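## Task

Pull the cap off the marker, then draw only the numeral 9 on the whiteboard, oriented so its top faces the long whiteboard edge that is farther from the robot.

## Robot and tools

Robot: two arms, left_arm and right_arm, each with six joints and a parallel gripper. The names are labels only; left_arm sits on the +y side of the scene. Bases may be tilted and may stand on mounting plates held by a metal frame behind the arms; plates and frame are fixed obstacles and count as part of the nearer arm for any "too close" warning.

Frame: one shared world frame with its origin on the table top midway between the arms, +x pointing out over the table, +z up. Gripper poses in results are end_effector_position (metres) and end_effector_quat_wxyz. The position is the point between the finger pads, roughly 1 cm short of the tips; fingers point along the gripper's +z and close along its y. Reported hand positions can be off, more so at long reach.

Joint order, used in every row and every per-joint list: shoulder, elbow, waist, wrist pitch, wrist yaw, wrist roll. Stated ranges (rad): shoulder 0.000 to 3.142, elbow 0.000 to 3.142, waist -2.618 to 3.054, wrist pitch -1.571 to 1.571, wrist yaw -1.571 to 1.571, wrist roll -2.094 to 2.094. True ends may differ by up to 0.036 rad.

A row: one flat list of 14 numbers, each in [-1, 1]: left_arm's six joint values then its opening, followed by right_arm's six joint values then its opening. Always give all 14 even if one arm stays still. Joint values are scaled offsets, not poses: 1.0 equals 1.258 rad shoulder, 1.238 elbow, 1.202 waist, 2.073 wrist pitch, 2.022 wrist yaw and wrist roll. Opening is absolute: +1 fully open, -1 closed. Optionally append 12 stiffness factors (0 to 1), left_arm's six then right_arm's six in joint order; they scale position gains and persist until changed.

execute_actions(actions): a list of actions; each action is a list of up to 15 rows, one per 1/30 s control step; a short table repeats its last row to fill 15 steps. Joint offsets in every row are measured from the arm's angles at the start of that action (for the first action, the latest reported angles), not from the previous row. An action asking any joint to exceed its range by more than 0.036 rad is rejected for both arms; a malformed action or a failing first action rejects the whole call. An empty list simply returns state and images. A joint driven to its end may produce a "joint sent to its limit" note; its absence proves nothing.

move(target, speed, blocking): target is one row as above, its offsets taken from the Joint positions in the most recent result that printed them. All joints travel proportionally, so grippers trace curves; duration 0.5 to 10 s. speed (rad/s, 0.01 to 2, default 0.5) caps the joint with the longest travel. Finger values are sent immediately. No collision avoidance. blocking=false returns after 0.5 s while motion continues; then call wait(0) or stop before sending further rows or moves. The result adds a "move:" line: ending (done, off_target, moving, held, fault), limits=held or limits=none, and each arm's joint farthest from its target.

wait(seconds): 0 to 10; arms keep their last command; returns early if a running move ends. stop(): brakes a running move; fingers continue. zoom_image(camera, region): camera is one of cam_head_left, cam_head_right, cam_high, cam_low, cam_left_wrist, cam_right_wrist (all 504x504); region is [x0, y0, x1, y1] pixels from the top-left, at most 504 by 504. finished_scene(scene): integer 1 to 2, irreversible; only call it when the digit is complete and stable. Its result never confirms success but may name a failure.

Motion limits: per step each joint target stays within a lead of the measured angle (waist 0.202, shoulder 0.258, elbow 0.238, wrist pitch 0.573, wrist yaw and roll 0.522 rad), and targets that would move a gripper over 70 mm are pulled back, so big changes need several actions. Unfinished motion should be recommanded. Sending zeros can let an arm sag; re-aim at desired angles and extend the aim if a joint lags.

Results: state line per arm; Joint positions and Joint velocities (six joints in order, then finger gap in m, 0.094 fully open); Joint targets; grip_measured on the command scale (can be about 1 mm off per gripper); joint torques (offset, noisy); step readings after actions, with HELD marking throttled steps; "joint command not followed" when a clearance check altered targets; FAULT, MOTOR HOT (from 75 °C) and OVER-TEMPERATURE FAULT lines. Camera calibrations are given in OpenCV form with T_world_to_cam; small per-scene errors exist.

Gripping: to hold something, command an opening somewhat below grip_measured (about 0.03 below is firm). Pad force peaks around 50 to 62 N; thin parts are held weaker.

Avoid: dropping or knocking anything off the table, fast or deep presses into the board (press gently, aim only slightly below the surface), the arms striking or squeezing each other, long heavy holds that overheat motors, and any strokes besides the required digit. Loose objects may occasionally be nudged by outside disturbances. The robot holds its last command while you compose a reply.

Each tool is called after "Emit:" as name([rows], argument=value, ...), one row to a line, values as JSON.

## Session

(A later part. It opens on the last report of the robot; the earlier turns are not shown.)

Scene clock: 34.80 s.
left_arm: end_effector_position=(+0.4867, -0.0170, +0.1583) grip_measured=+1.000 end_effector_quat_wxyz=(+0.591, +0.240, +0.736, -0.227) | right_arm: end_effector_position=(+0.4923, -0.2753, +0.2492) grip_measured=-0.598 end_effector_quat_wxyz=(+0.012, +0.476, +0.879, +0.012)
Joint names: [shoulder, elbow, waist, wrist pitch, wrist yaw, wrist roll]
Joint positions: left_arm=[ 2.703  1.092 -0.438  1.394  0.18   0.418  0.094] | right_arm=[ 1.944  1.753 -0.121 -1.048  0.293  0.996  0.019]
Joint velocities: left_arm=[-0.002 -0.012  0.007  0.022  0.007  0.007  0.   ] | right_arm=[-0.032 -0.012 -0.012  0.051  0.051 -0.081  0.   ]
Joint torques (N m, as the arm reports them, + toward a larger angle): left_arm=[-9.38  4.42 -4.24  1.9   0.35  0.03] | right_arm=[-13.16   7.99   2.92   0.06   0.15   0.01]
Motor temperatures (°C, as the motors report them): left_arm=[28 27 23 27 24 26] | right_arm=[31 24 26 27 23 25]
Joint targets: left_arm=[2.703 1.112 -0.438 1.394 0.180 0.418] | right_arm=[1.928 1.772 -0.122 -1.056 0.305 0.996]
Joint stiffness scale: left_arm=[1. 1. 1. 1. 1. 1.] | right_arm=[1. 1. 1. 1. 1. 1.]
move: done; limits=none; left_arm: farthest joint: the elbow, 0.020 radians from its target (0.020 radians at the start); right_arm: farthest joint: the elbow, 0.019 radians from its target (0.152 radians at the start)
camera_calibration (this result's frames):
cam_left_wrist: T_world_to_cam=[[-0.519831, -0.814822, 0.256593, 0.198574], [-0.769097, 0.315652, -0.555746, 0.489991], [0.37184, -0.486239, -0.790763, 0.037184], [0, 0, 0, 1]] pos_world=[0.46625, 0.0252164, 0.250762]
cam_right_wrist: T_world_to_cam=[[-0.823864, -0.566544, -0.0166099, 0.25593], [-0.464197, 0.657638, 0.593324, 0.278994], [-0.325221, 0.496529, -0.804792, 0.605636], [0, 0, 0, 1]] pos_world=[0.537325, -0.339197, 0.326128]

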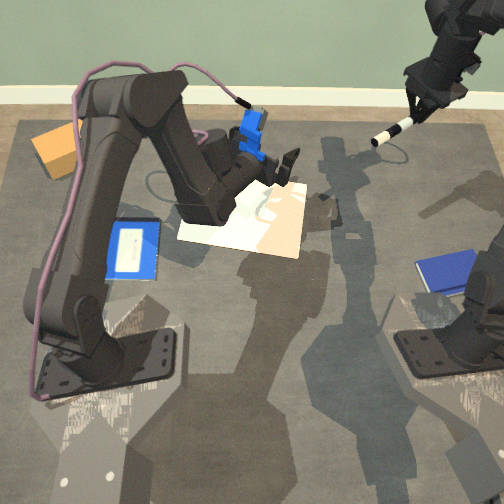

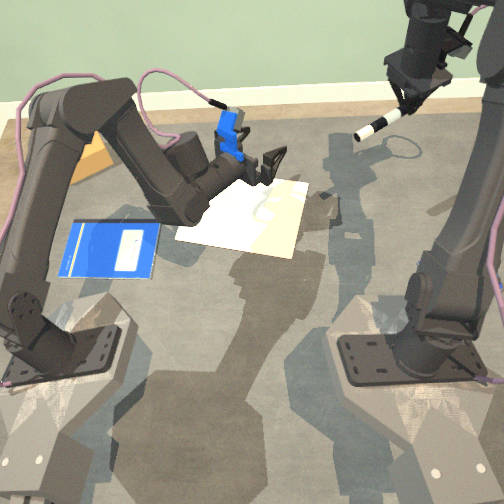

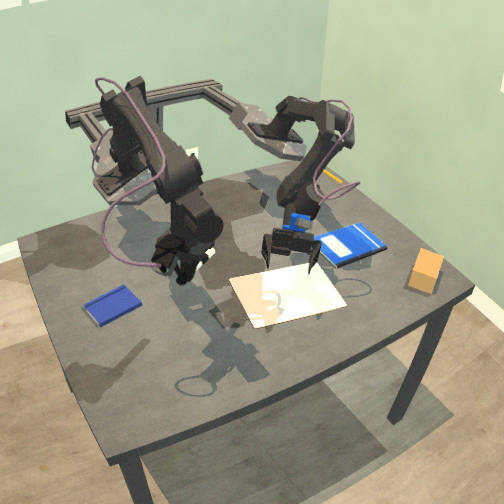

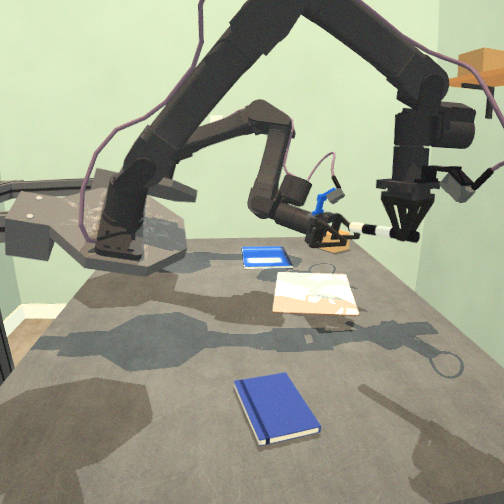

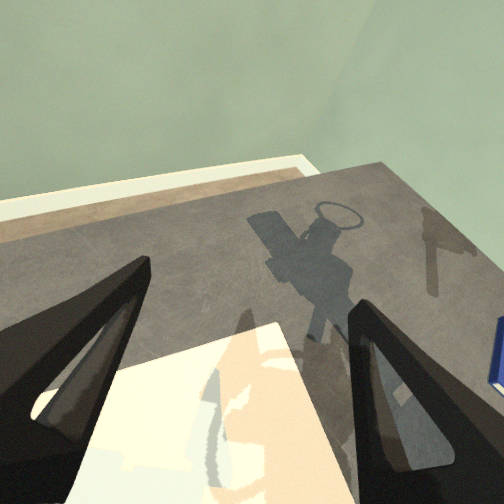

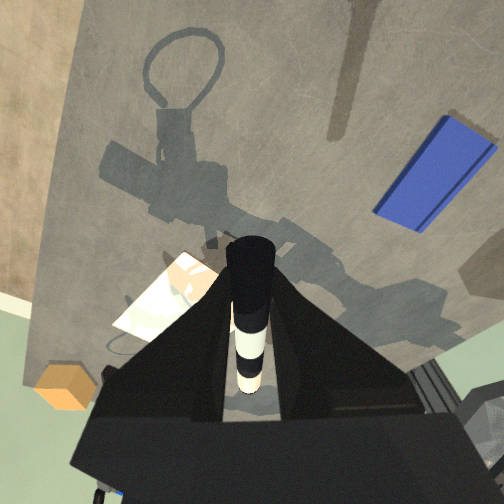

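Emit:
move(target=[0.002,0.059,-0.302,0.004,0.011,0.007,1,-0.012,0.015,0,0,0,0,-0.64], speed=0.5)

Scene clock: 36.43 s.
left_arm: end_effector_position=(+0.3905, -0.1676, +0.2576) grip_measured=+1.000 end_effector_quat_wxyz=(+0.622, +0.338, +0.619, -0.339) | right_arm: end_effector_position=(+0.4922, -0.2749, +0.2492) grip_measured=-0.598 end_effector_quat_wxyz=(+0.011, +0.476, +0.879, +0.012)
Joint names: [shoulder, elbow, waist, wrist pitch, wrist yaw, wrist roll]
Joint positions: left_arm=[ 2.703  1.144 -0.801  1.401  0.197  0.425  0.094] | right_arm=[ 1.944  1.753 -0.121 -1.048  0.292  0.996  0.019]
Joint velocities: left_arm=[-0.007  0.007  0.002 -0.066  0.007  0.051  0.   ] | right_arm=[ 0.017 -0.017  0.002  0.037 -0.037 -0.007 -0.   ]
Joint torques (N m, as the arm reports them, + toward a larger angle): left_arm=[-9.66  5.5  -4.54  1.95  0.41  0.11] | right_arm=[-13.09   7.94   2.97   0.15   0.03   0.02]
Motor temperatures (°C, as the motors report them): left_arm=[28 27 23 27 24 26] | right_arm=[31 24 26 27 23 25]
Joint targets: left_arm=[2.706 1.165 -0.801 1.403 0.202 0.432] | right_arm=[1.928 1.772 -0.121 -1.048 0.293 0.996]
Joint stiffness scale: left_arm=[1. 1. 1. 1. 1. 1.] | right_arm=[1. 1. 1. 1. 1. 1.]
move: off_target (left_arm); limits=none; left_arm: farthest joint: the elbow, 0.021 radians from its target (0.073 radians at the start); right_arm: farthest joint: the elbow, 0.019 radians from its target (0.019 radians at the start)
camera_calibration (this result's frames):
cam_left_wrist: T_world_to_cam=[[-0.788797, -0.573161, 0.222002, 0.154811], [-0.530366, 0.452132, -0.71714, 0.489935], [0.310662, -0.68342, -0.660625, 0.03555], [0, 0, 0, 1]] pos_world=[0.370915, -0.108488, 0.340469]
cam_right_wrist: T_world_to_cam=[[-0.823772, -0.566655, -0.0173832, 0.256163], [-0.464092, 0.656427, 0.594745, 0.277988], [-0.325604, 0.498002, -0.803726, 0.605766], [0, 0, 0, 1]] pos_world=[0.537272, -0.338996, 0.32599]

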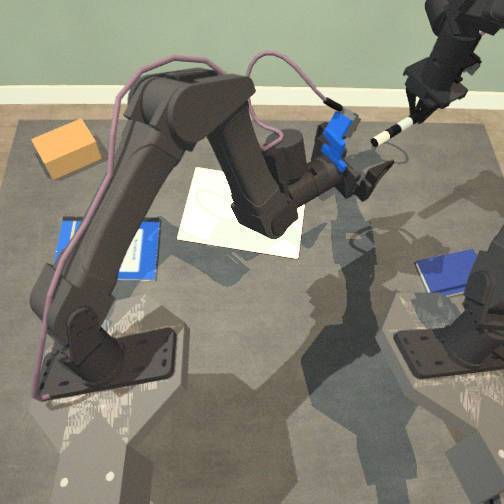

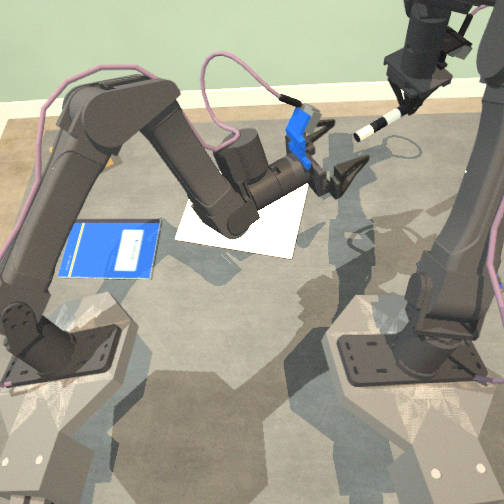

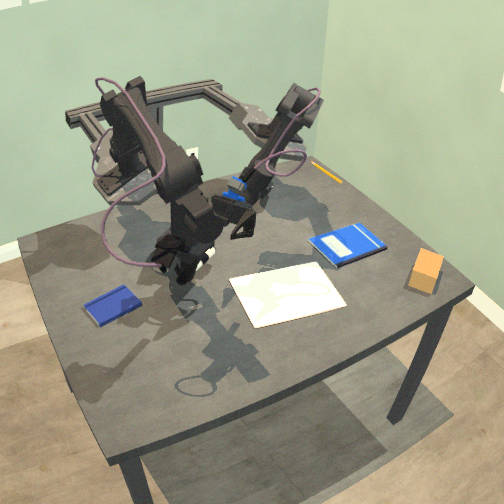

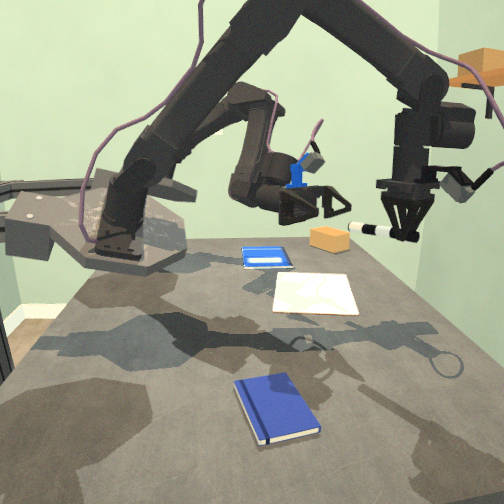

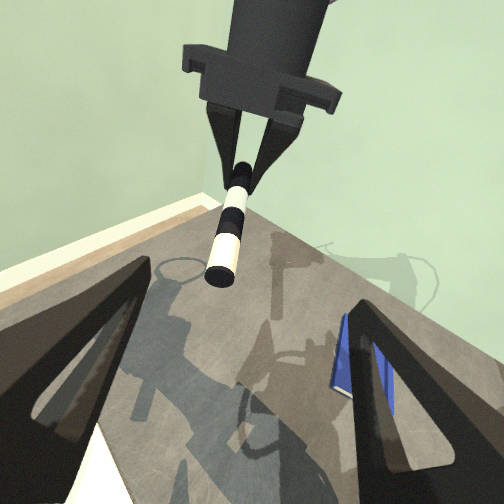

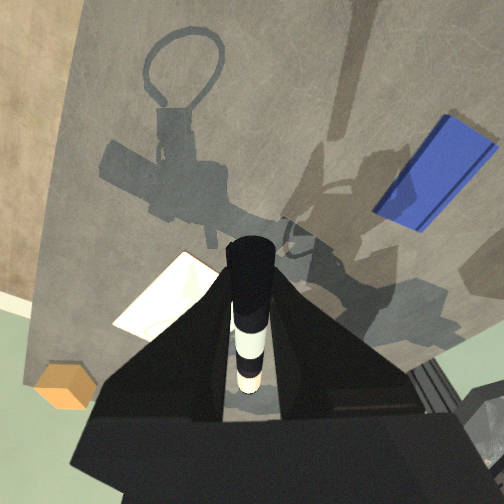

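Emit:
move(target=[0,0.017,0,0,0,0,1,-0.155,-0.18,0.178,-0.012,0.031,0.108,-0.64], speed=0.3)

Scene clock: 39.40 s.
left_arm: end_effector_position=(+0.3905, -0.1676, +0.2576) grip_measured=+1.000 end_effector_quat_wxyz=(+0.622, +0.338, +0.619, -0.339) | right_arm: end_effector_position=(+0.4395, -0.2108, +0.2827) grip_measured=-0.598 end_effector_quat_wxyz=(+0.005, +0.479, +0.878, +0.016)
Joint names: [shoulder, elbow, waist, wrist pitch, wrist yaw, wrist roll]
Joint positions: left_arm=[ 2.703  1.144 -0.801  1.401  0.197  0.425  0.094] | right_arm=[ 1.783  1.541  0.082 -1.066  0.339  1.208  0.019]
Joint velocities: left_arm=[ 0.002  0.007 -0.002  0.007  0.022  0.037  0.   ] | right_arm=[ 0.002  0.012  0.007 -0.066 -0.022  0.066 -0.001]
Joint torques (N m, as the arm reports them, + toward a larger angle): left_arm=[-9.82  5.56 -4.32  1.91  0.33  0.03] | right_arm=[-12.74   5.38   3.97   0.07   0.17   0.1 ]
Motor temperatures (°C, as the motors report them): left_arm=[29 27 23 27 24 26] | right_arm=[32 24 26 27 23 25]
Joint targets: left_arm=[2.703 1.165 -0.801 1.401 0.197 0.425] | right_arm=[1.748 1.530 0.093 -1.073 0.354 1.214]
Joint stiffness scale: left_arm=[1. 1. 1. 1. 1. 1.] | right_arm=[1. 1. 1. 1. 1. 1.]
move: off_target (left_arm, right_arm); limits=none; left_arm: farthest joint: the elbow, 0.021 radians from its target (0.021 radians at the start); right_arm: farthest joint: the shoulder, 0.034 radians from its target (0.195 radians at the start)
camera_calibration (this result's frames):
cam_left_wrist: T_world_to_cam=[[-0.788797, -0.573161, 0.222002, 0.154811], [-0.530366, 0.452132, -0.71714, 0.489935], [0.310662, -0.68342, -0.660625, 0.03555], [0, 0, 0, 1]] pos_world=[0.370915, -0.108488, 0.340469]
cam_right_wrist: T_world_to_cam=[[-0.826862, -0.562118, -0.0179689, 0.252168], [-0.456365, 0.651945, 0.605557, 0.18418], [-0.328679, 0.508912, -0.795599, 0.584979], [0, 0, 0, 1]] pos_world=[0.484832, -0.27603, 0.358409]

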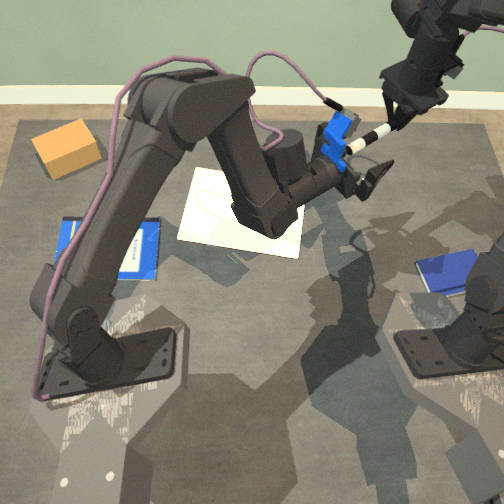

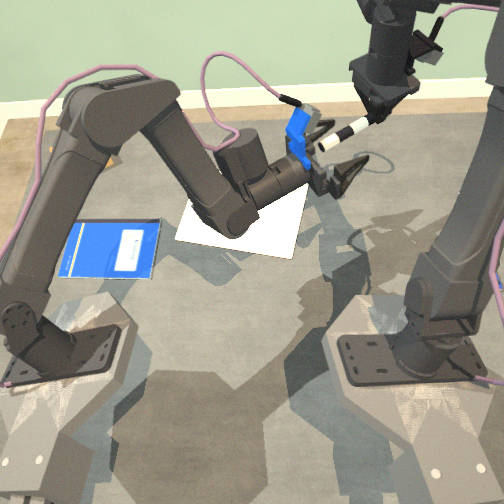

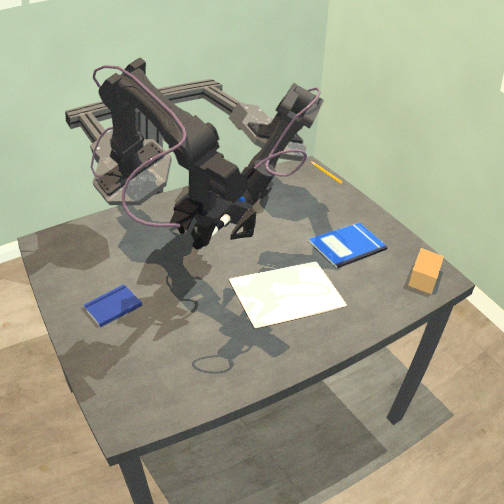

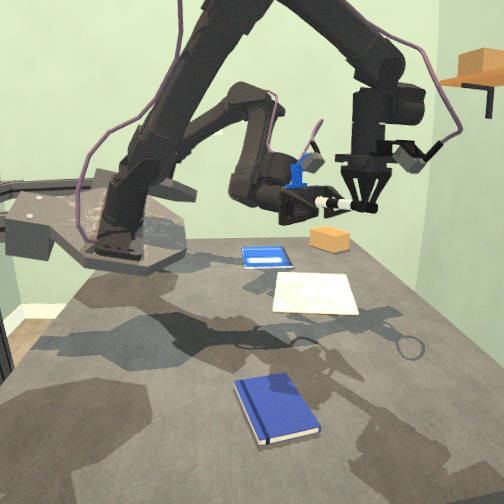

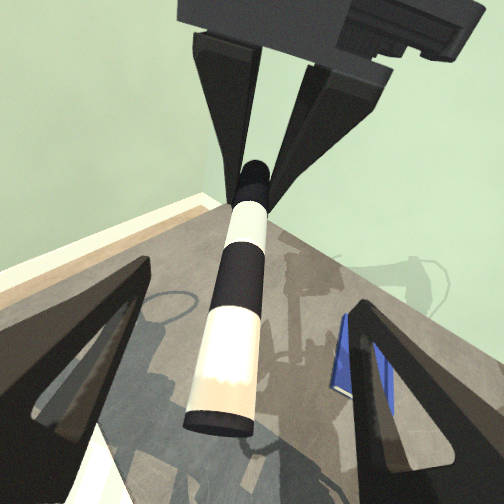

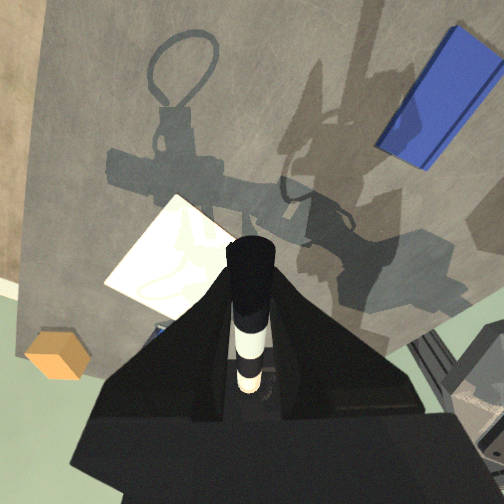

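Emit:
zoom_image(camera="cam_low", region=[260, 140, 420, 260])

Emit:
zoom_image(camera="cam_head_right", region=[260, 70, 420, 230])

Region (260, 140, 420, 260) of cam_low's 504x504 image, scaled by 3.150, with more detail than that image has; it fills the top 378 rows of this view, and the rest is white.

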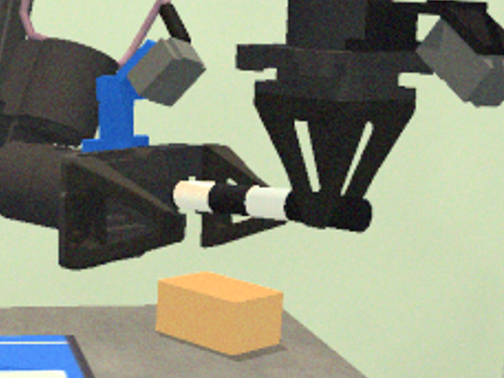

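Region (260, 70, 420, 230) of cam_head_right's 504x504 image, scaled by 3.150, with more detail than that image has.

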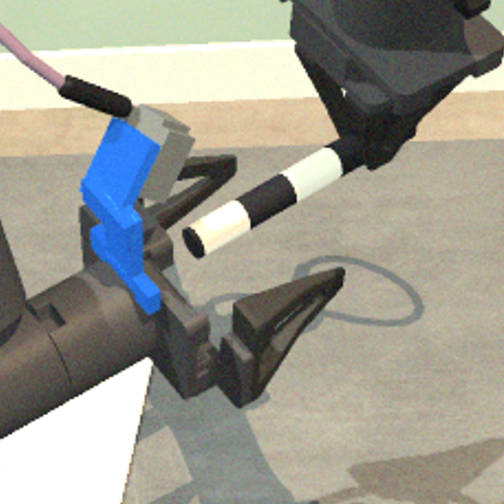

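Emit:
execute_actions([
  [[0,0,0,0,0,0,0.2,0,0,0,0,0,0,-0.64]],
  [[0,0,0,0,0,0,-0.4,0,0,0,0,0,0,-0.64]],
  [[0,0,0,0,0,0,-0.64,0,0,0,0,0,0,-0.64]],
  [[0,0,0,0,0,0,-0.64,0,0,0,0,0,0,-0.64]],
])

Scene clock: 42.00 s.
left_arm: end_effector_position=(+0.3945, -0.1645, +0.2572) grip_measured=-0.633 end_effector_quat_wxyz=(+0.625, +0.333, +0.622, -0.334) | right_arm: end_effector_position=(+0.4373, -0.2109, +0.2826) grip_measured=-0.598 end_effector_quat_wxyz=(+0.001, +0.477, +0.879, +0.014)
Joint names: [shoulder, elbow, waist, wrist pitch, wrist yaw, wrist roll]
Joint positions: left_arm=[ 2.703  1.144 -0.795  1.408  0.187  0.425  0.017] | right_arm=[ 1.783  1.541  0.082 -1.075  0.335  1.206  0.019]
Joint velocities: left_arm=[ 0.002  0.012 -0.012 -0.007 -0.007  0.022 -0.001] | right_arm=[ 0.007  0.007 -0.017 -0.037 -0.022  0.051 -0.001]
Joint torques (N m, as the arm reports them, + toward a larger angle): left_arm=[-9.79  4.07 -4.4   1.9   0.33  0.02] | right_arm=[-9.91  6.24  3.    0.12 -0.01  0.02]
Motor temperatures (°C, as the motors report them): left_arm=[29 27 23 27 24 26] | right_arm=[31 25 26 27 23 25]
Joint targets: left_arm=[2.703 1.144 -0.795 1.408 0.187 0.425] | right_arm=[1.783 1.541 0.082 -1.075 0.335 1.206]
Joint stiffness scale: left_arm=[1. 1. 1. 1. 1. 1.] | right_arm=[1. 1. 1. 1. 1. 1.]
Step readings (joint positions; steps 1 to 15: 1st action; 16 to 30: 2nd action; 31 to 45: 3rd action; 46 to 60: 4th action):
0: left_arm=[2.703 1.144 -0.801 1.401 0.197 0.425] | right_arm=[1.783 1.541 0.082 -1.066 0.340 1.208]
1: left_arm=[2.703 1.144 -0.801 1.401 0.197 0.425] | right_arm=[1.783 1.541 0.082 -1.066 0.339 1.208]
2: left_arm=[2.703 1.144 -0.801 1.401 0.197 0.425] | right_arm=[1.783 1.541 0.082 -1.066 0.339 1.208]
4: left_arm=[2.703 1.144 -0.801 1.401 0.197 0.425] | right_arm=[1.783 1.541 0.082 -1.066 0.338 1.208]
8: left_arm=[2.703 1.144 -0.801 1.401 0.197 0.425] | right_arm=[1.783 1.541 0.082 -1.066 0.337 1.208]
15: left_arm=[2.703 1.144 -0.801 1.401 0.197 0.425] | right_arm=[1.783 1.541 0.082 -1.066 0.337 1.208]
16: left_arm=[2.703 1.144 -0.801 1.401 0.197 0.425] | right_arm=[1.783 1.541 0.082 -1.066 0.337 1.208]
17: left_arm=[2.703 1.144 -0.801 1.401 0.196 0.425] | right_arm=[1.783 1.541 0.082 -1.066 0.336 1.208]
19: left_arm=[2.703 1.144 -0.800 1.403 0.193 0.425] | right_arm=[1.783 1.541 0.082 -1.069 0.336 1.208]
23: left_arm=[2.703 1.144 -0.799 1.403 0.193 0.425] | right_arm=[1.783 1.541 0.082 -1.069 0.336 1.208]
30: left_arm=[2.703 1.144 -0.799 1.403 0.193 0.425] | right_arm=[1.783 1.541 0.082 -1.069 0.335 1.208]
31: left_arm=[2.703 1.144 -0.799 1.404 0.190 0.425] | right_arm=[1.783 1.541 0.082 -1.070 0.336 1.207]
32: left_arm=[2.703 1.144 -0.797 1.407 0.187 0.425] | right_arm=[1.783 1.541 0.082 -1.075 0.337 1.206]
34: left_arm=[2.703 1.144 -0.795 1.407 0.187 0.425] | right_arm=[1.783 1.541 0.082 -1.075 0.335 1.206]
38: left_arm=[2.703 1.144 -0.795 1.407 0.187 0.425] | right_arm=[1.783 1.541 0.082 -1.075 0.335 1.206]
45: left_arm=[2.703 1.144 -0.795 1.407 0.187 0.425] | right_arm=[1.783 1.541 0.082 -1.075 0.335 1.206]
46: left_arm=[2.703 1.144 -0.795 1.408 0.187 0.425] | right_arm=[1.783 1.541 0.082 -1.075 0.335 1.206]
47: left_arm=[2.703 1.144 -0.795 1.408 0.187 0.425] | right_arm=[1.783 1.541 0.082 -1.075 0.335 1.206]
49: left_arm=[2.703 1.144 -0.795 1.408 0.187 0.425] | right_arm=[1.783 1.541 0.082 -1.075 0.335 1.206]
53: left_arm=[2.703 1.144 -0.795 1.408 0.187 0.425] | right_arm=[1.783 1.541 0.082 -1.075 0.335 1.206]
60: Joint positions above
camera_calibration (this result's frames):
cam_left_wrist: T_world_to_cam=[[-0.779209, -0.586293, 0.221571, 0.153998], [-0.537556, 0.44337, -0.717256, 0.491795], [0.322284, -0.678, -0.660643, 0.0324739], [0, 0, 0, 1]] pos_world=[0.373898, -0.105742, 0.340075]
cam_right_wrist: T_world_to_cam=[[-0.824681, -0.565488, -0.0111497, 0.246664], [-0.453351, 0.649101, 0.610853, 0.179865], [-0.338193, 0.508814, -0.791665, 0.587198], [0, 0, 0, 1]] pos_world=[0.483547, -0.276039, 0.357744]

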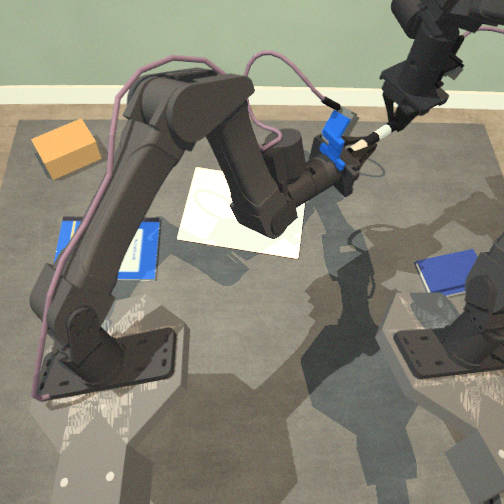

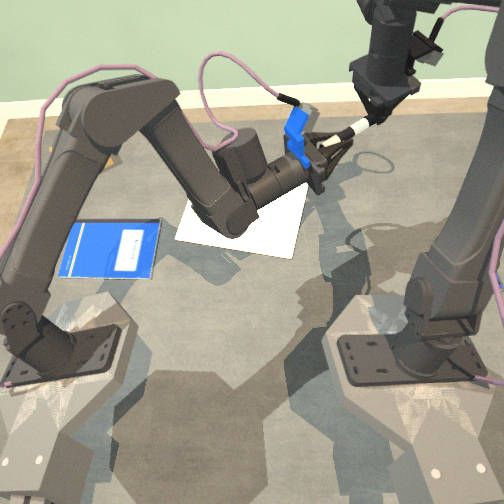

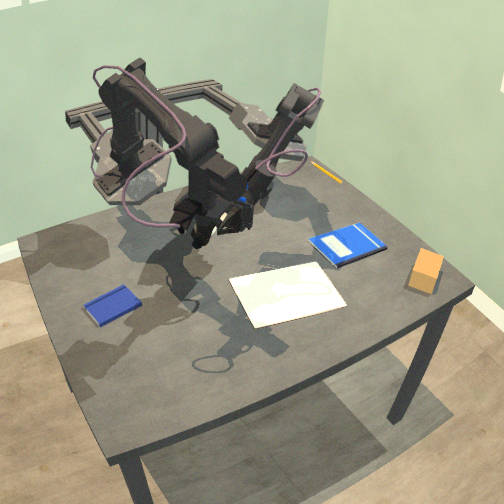

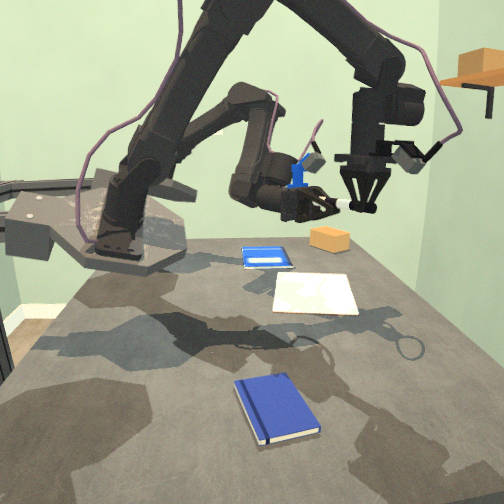

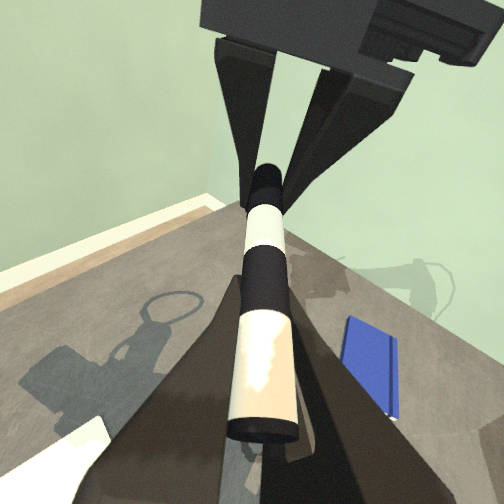

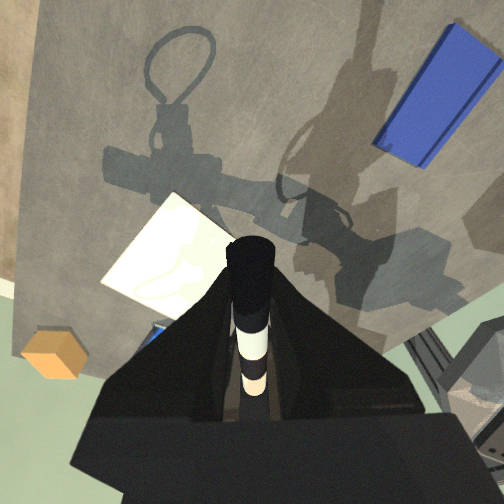

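Emit:
execute_actions([
  [[0,0,0,0,0,0,-0.68,0,0,0,0,0,0,-0.65]],
])

Emit:
move(target=[0,0,0,0,0,0,-0.68,0.052,0.152,-0.11,-0.031,-0.019,-0.067,-0.65], speed=0.15)

Scene clock: 42.93 s.
left_arm: end_effector_position=(+0.3947, -0.1644, +0.2571) grip_measured=-0.659 end_effector_quat_wxyz=(+0.625, +0.333, +0.622, -0.333) | right_arm: end_effector_position=(+0.4373, -0.2108, +0.2826) grip_measured=-0.598 end_effector_quat_wxyz=(+0.001, +0.477, +0.879, +0.014)
Joint names: [shoulder, elbow, waist, wrist pitch, wrist yaw, wrist roll]
Joint positions: left_arm=[ 2.703  1.144 -0.795  1.408  0.186  0.425  0.016] | right_arm=[ 1.783  1.541  0.082 -1.075  0.335  1.206  0.019]
Joint velocities: left_arm=[ 0.007 -0.007 -0.002 -0.007  0.007 -0.051  0.   ] | right_arm=[-0.002 -0.017 -0.022 -0.037 -0.007 -0.081 -0.001]
Joint torques (N m, as the arm reports them, + toward a larger angle): left_arm=[-9.8   4.08 -4.41  1.92  0.34  0.03] | right_arm=[-9.91  6.24  3.03  0.12  0.01  0.02]
Motor temperatures (°C, as the motors report them): left_arm=[29 27 23 28 24 26] | right_arm=[31 25 26 27 23 25]
Joint targets: left_arm=[2.703 1.144 -0.795 1.408 0.187 0.425] | right_arm=[1.783 1.541 0.082 -1.075 0.335 1.206]
Joint stiffness scale: left_arm=[1. 1. 1. 1. 1. 1.] | right_arm=[1. 1. 1. 1. 1. 1.]
Step readings (joint positions):
0: left_arm=[2.703 1.144 -0.795 1.408 0.187 0.425] | right_arm=[1.783 1.541 0.082 -1.075 0.335 1.206]
1: left_arm=[2.703 1.144 -0.795 1.408 0.186 0.425] | right_arm=[1.783 1.541 0.082 -1.075 0.335 1.206]
2: left_arm=[2.703 1.144 -0.795 1.408 0.186 0.425] | right_arm=[1.783 1.541 0.082 -1.075 0.335 1.206]
4: left_arm=[2.703 1.144 -0.795 1.408 0.186 0.425] | right_arm=[1.783 1.541 0.082 -1.075 0.335 1.206]
8: left_arm=[2.703 1.144 -0.795 1.408 0.186 0.425] | right_arm=[1.783 1.541 0.082 -1.075 0.335 1.206]
15: Joint positions above
camera_calibration (this result's frames):
cam_left_wrist: T_world_to_cam=[[-0.778539, -0.587192, 0.221549, 0.153791], [-0.538207, 0.443088, -0.716942, 0.491903], [0.322817, -0.677406, -0.660992, 0.0324156], [0, 0, 0, 1]] pos_world=[0.374014, -0.105693, 0.34002]
cam_right_wrist: T_world_to_cam=[[-0.824678, -0.56549, -0.0112944, 0.246729], [-0.453306, 0.648869, 0.611132, 0.179668], [-0.33826, 0.509106, -0.791448, 0.587191], [0, 0, 0, 1]] pos_world=[0.483539, -0.276001, 0.357717]

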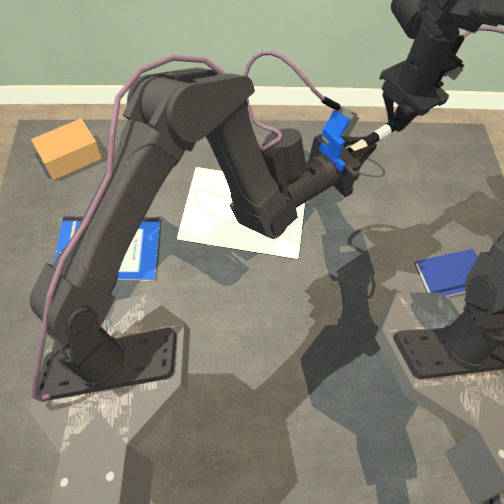

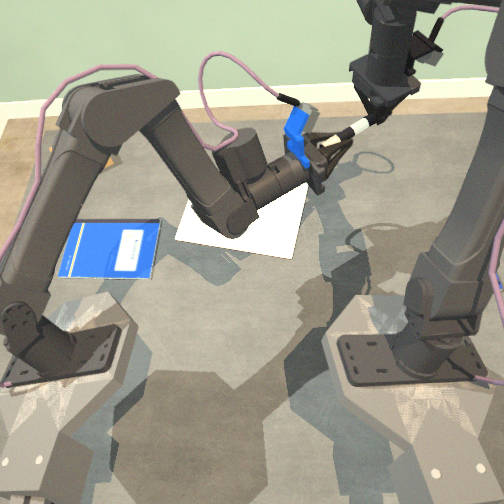

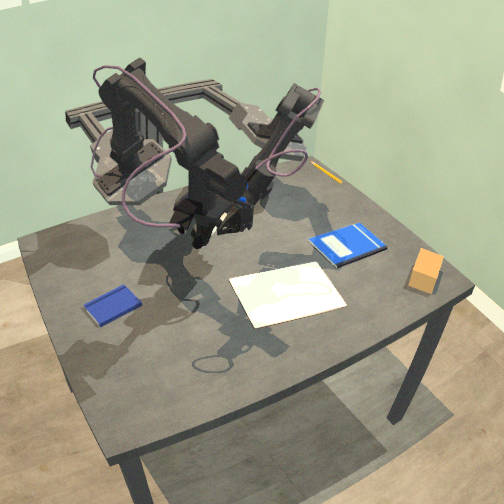

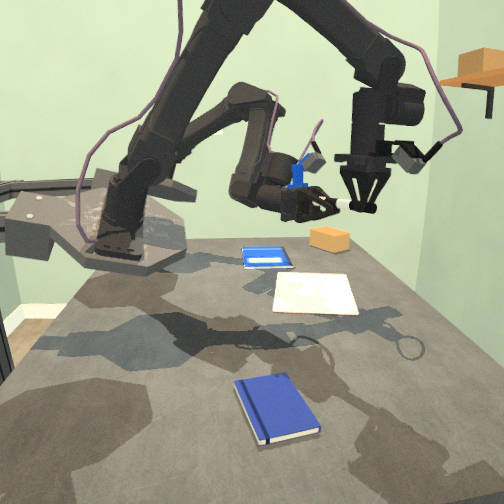

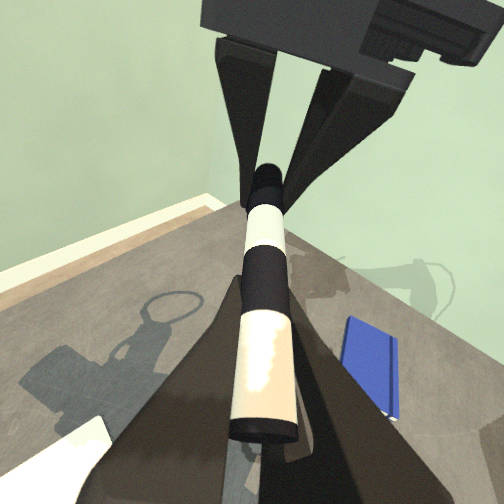

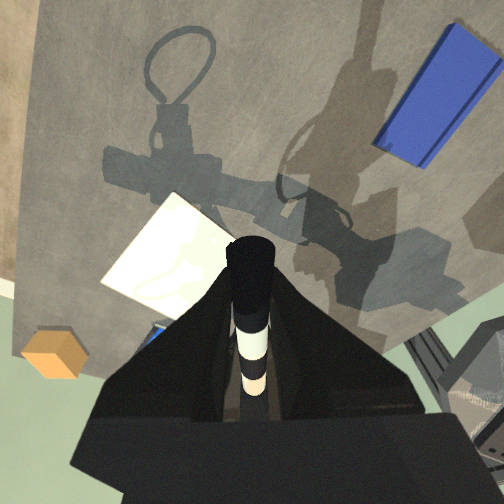

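Scene clock: 44.60 s.
left_arm: end_effector_position=(+0.3941, -0.1648, +0.2548) grip_measured=-0.659 end_effector_quat_wxyz=(+0.621, +0.334, +0.626, -0.333) | right_arm: end_effector_position=(+0.4394, -0.2149, +0.2793) grip_measured=-0.598 end_effector_quat_wxyz=(-0.080, +0.453, +0.887, +0.052)
Joint names: [shoulder, elbow, waist, wrist pitch, wrist yaw, wrist roll]
Joint positions: left_arm=[ 2.703  1.144 -0.796  1.399  0.181  0.424  0.016] | right_arm=[ 1.859  1.675 -0.011 -1.198  0.156  1.087  0.019]
Joint velocities: left_arm=[ 0.002 -0.012 -0.012 -0.051  0.007 -0.007 -0.   ] | right_arm=[-0.012 -0.012 -0.002 -0.051 -0.022  0.022  0.001]
Joint torques (N m, as the arm reports them, + toward a larger angle): left_arm=[-9.8   4.13 -4.27  2.03  0.37  0.05] | right_arm=[-11.57  10.79  -0.58   0.55   1.58  -0.16]
Motor temperatures (°C, as the motors report them): left_arm=[29 27 23 28 24 26] | right_arm=[31 25 26 27 23 25]
Joint targets: left_arm=[2.703 1.144 -0.795 1.408 0.186 0.425] | right_arm=[1.848 1.729 -0.051 -1.140 0.297 1.071]
Joint stiffness scale: left_arm=[1. 1. 1. 1. 1. 1.] | right_arm=[1. 1. 1. 1. 1. 1.]
move: off_target (right_arm); limits=none; left_arm: farthest joint: the wrist pitch, 0.009 radians from its target (0.000 radians at the start); right_arm: farthest joint: the wrist yaw, 0.140 radians from its target (0.038 radians at the start)
camera_calibration (this result's frames):
cam_left_wrist: T_world_to_cam=[[-0.777291, -0.588178, 0.223308, 0.152532], [-0.543255, 0.448457, -0.709761, 0.491216], [0.317322, -0.673004, -0.668112, 0.0355117], [0, 0, 0, 1]] pos_world=[0.374149, -0.106674, 0.33831]
cam_right_wrist: T_world_to_cam=[[-0.795314, -0.606125, -0.00944174, 0.223976], [-0.412368, 0.529532, 0.741316, 0.105253], [-0.44433, 0.593472, -0.67109, 0.618555], [0, 0, 0, 1]] pos_world=[0.496376, -0.287073, 0.339195]

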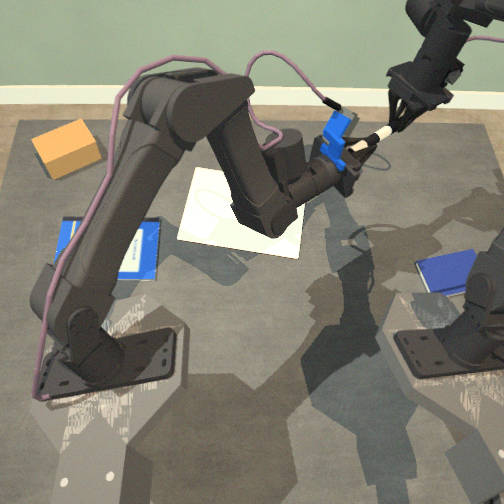

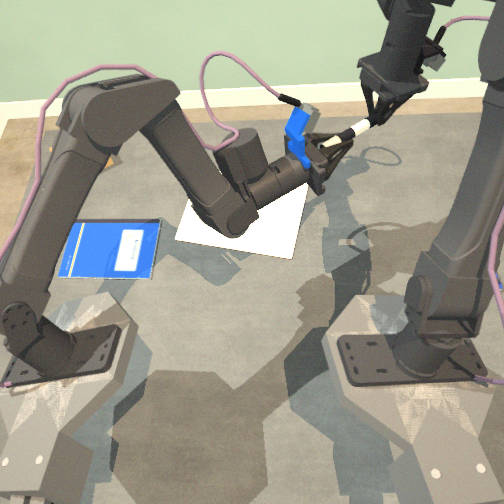

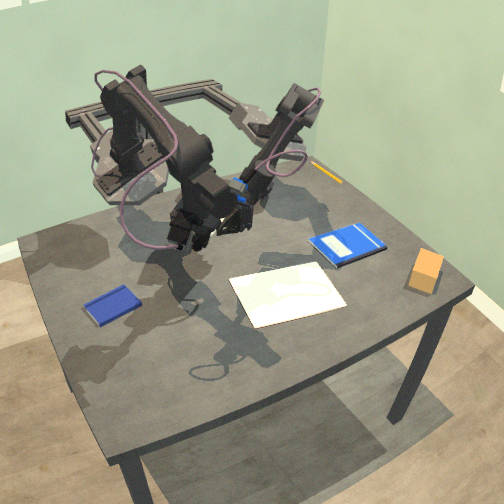

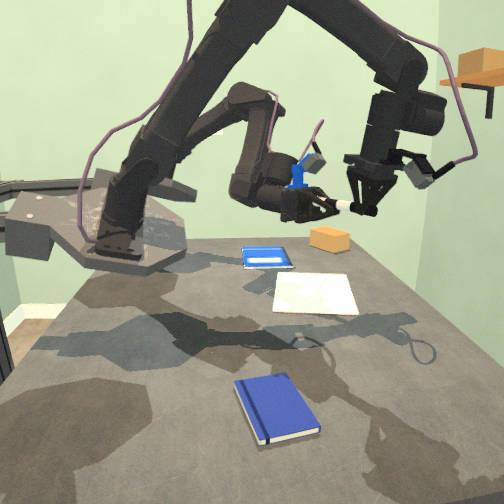

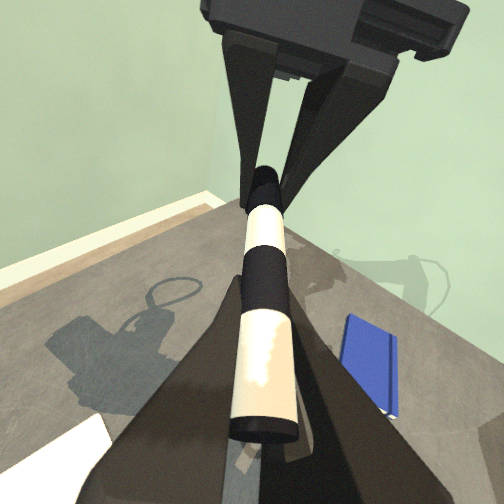

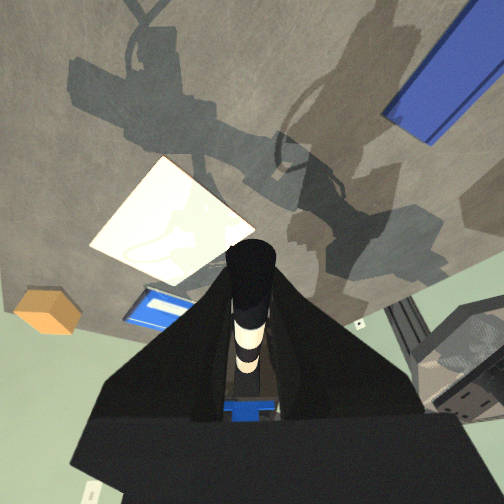

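Emit:
move(target=[0,0,0,0,0,0,-0.68,-0.009,0.052,-0.057,0.052,0.145,-0.008,-0.65], speed=0.12)

Scene clock: 48.93 s.
left_arm: end_effector_position=(+0.3934, -0.1654, +0.2536) grip_measured=-0.659 end_effector_quat_wxyz=(+0.619, +0.336, +0.627, -0.333) | right_arm: end_effector_position=(+0.4771, -0.2892, +0.2778) grip_measured=-0.598 end_effector_quat_wxyz=(+0.046, +0.493, +0.868, -0.040)
Joint names: [shoulder, elbow, waist, wrist pitch, wrist yaw, wrist roll]
Joint positions: left_arm=[ 2.703  1.144 -0.797  1.393  0.181  0.424  0.016] | right_arm=[ 1.859  1.711 -0.077 -1.099  0.432  1.076  0.019]
Joint velocities: left_arm=[-0.002 -0.007  0.007  0.037  0.022  0.11   0.   ] | right_arm=[ 0.012  0.007 -0.022  0.022  0.007 -0.022  0.   ]
Joint torques (N m, as the arm reports them, + toward a larger angle): left_arm=[-9.82  4.09 -4.36  1.97  0.34  0.02] | right_arm=[-12.09   8.92   2.71   0.25   0.29  -0.04]
Motor temperatures (°C, as the motors report them): left_arm=[30 27 23 28 24 26] | right_arm=[31 25 26 27 23 25]
Joint targets: left_arm=[2.703 1.144 -0.796 1.399 0.182 0.424] | right_arm=[1.848 1.740 -0.079 -1.090 0.450 1.071]
Joint stiffness scale: left_arm=[1. 1. 1. 1. 1. 1.] | right_arm=[1. 1. 1. 1. 1. 1.]
move: off_target (right_arm); limits=none; left_arm: farthest joint: the wrist pitch, 0.006 radians from its target (0.000 radians at the start); right_arm: farthest joint: the elbow, 0.029 radians from its target (0.064 radians at the start)
camera_calibration (this result's frames):
cam_left_wrist: T_world_to_cam=[[-0.778097, -0.586856, 0.223974, 0.152246], [-0.544671, 0.452739, -0.705947, 0.490482], [0.312888, -0.671288, -0.671918, 0.0375553], [0, 0, 0, 1]] pos_world=[0.373863, -0.107503, 0.337389]
cam_right_wrist: T_world_to_cam=[[-0.847276, -0.529562, 0.0410667, 0.24186], [-0.440658, 0.743986, 0.5023, 0.30325], [-0.296552, 0.40749, -0.863718, 0.607604], [0, 0, 0, 1]] pos_world=[0.518738, -0.345127, 0.362544]

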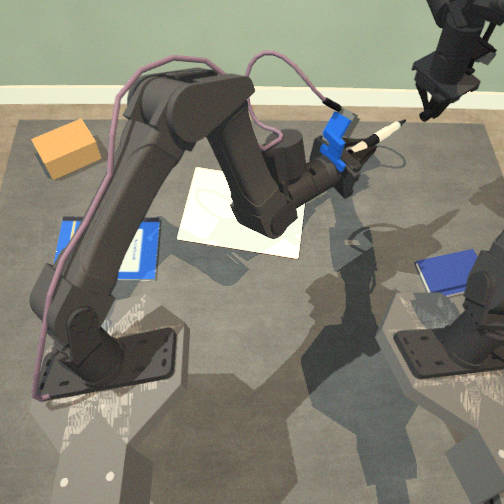

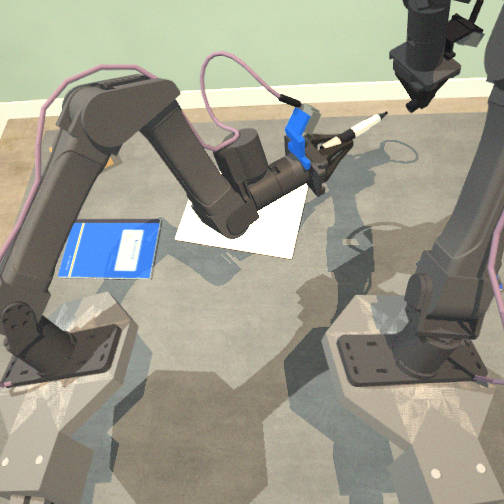

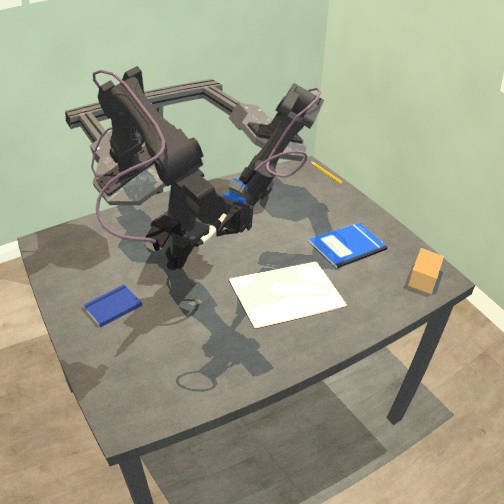

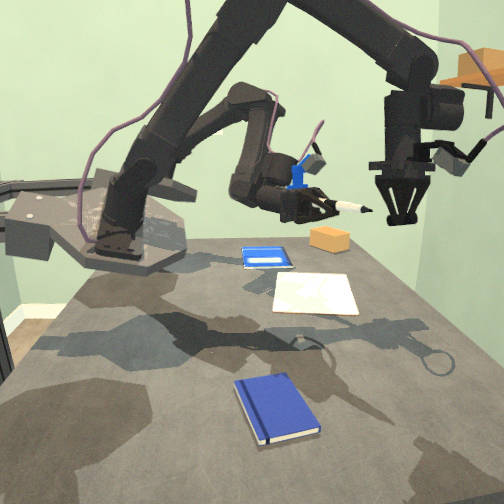

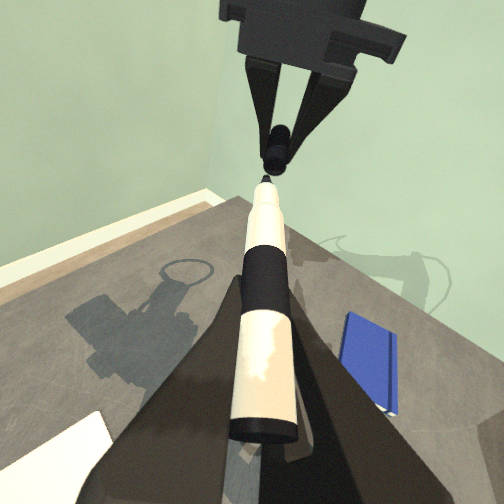

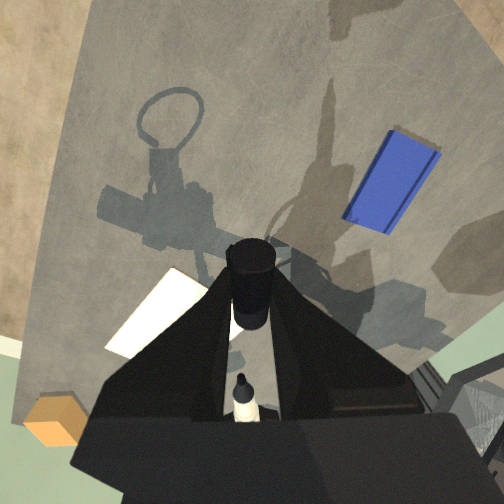

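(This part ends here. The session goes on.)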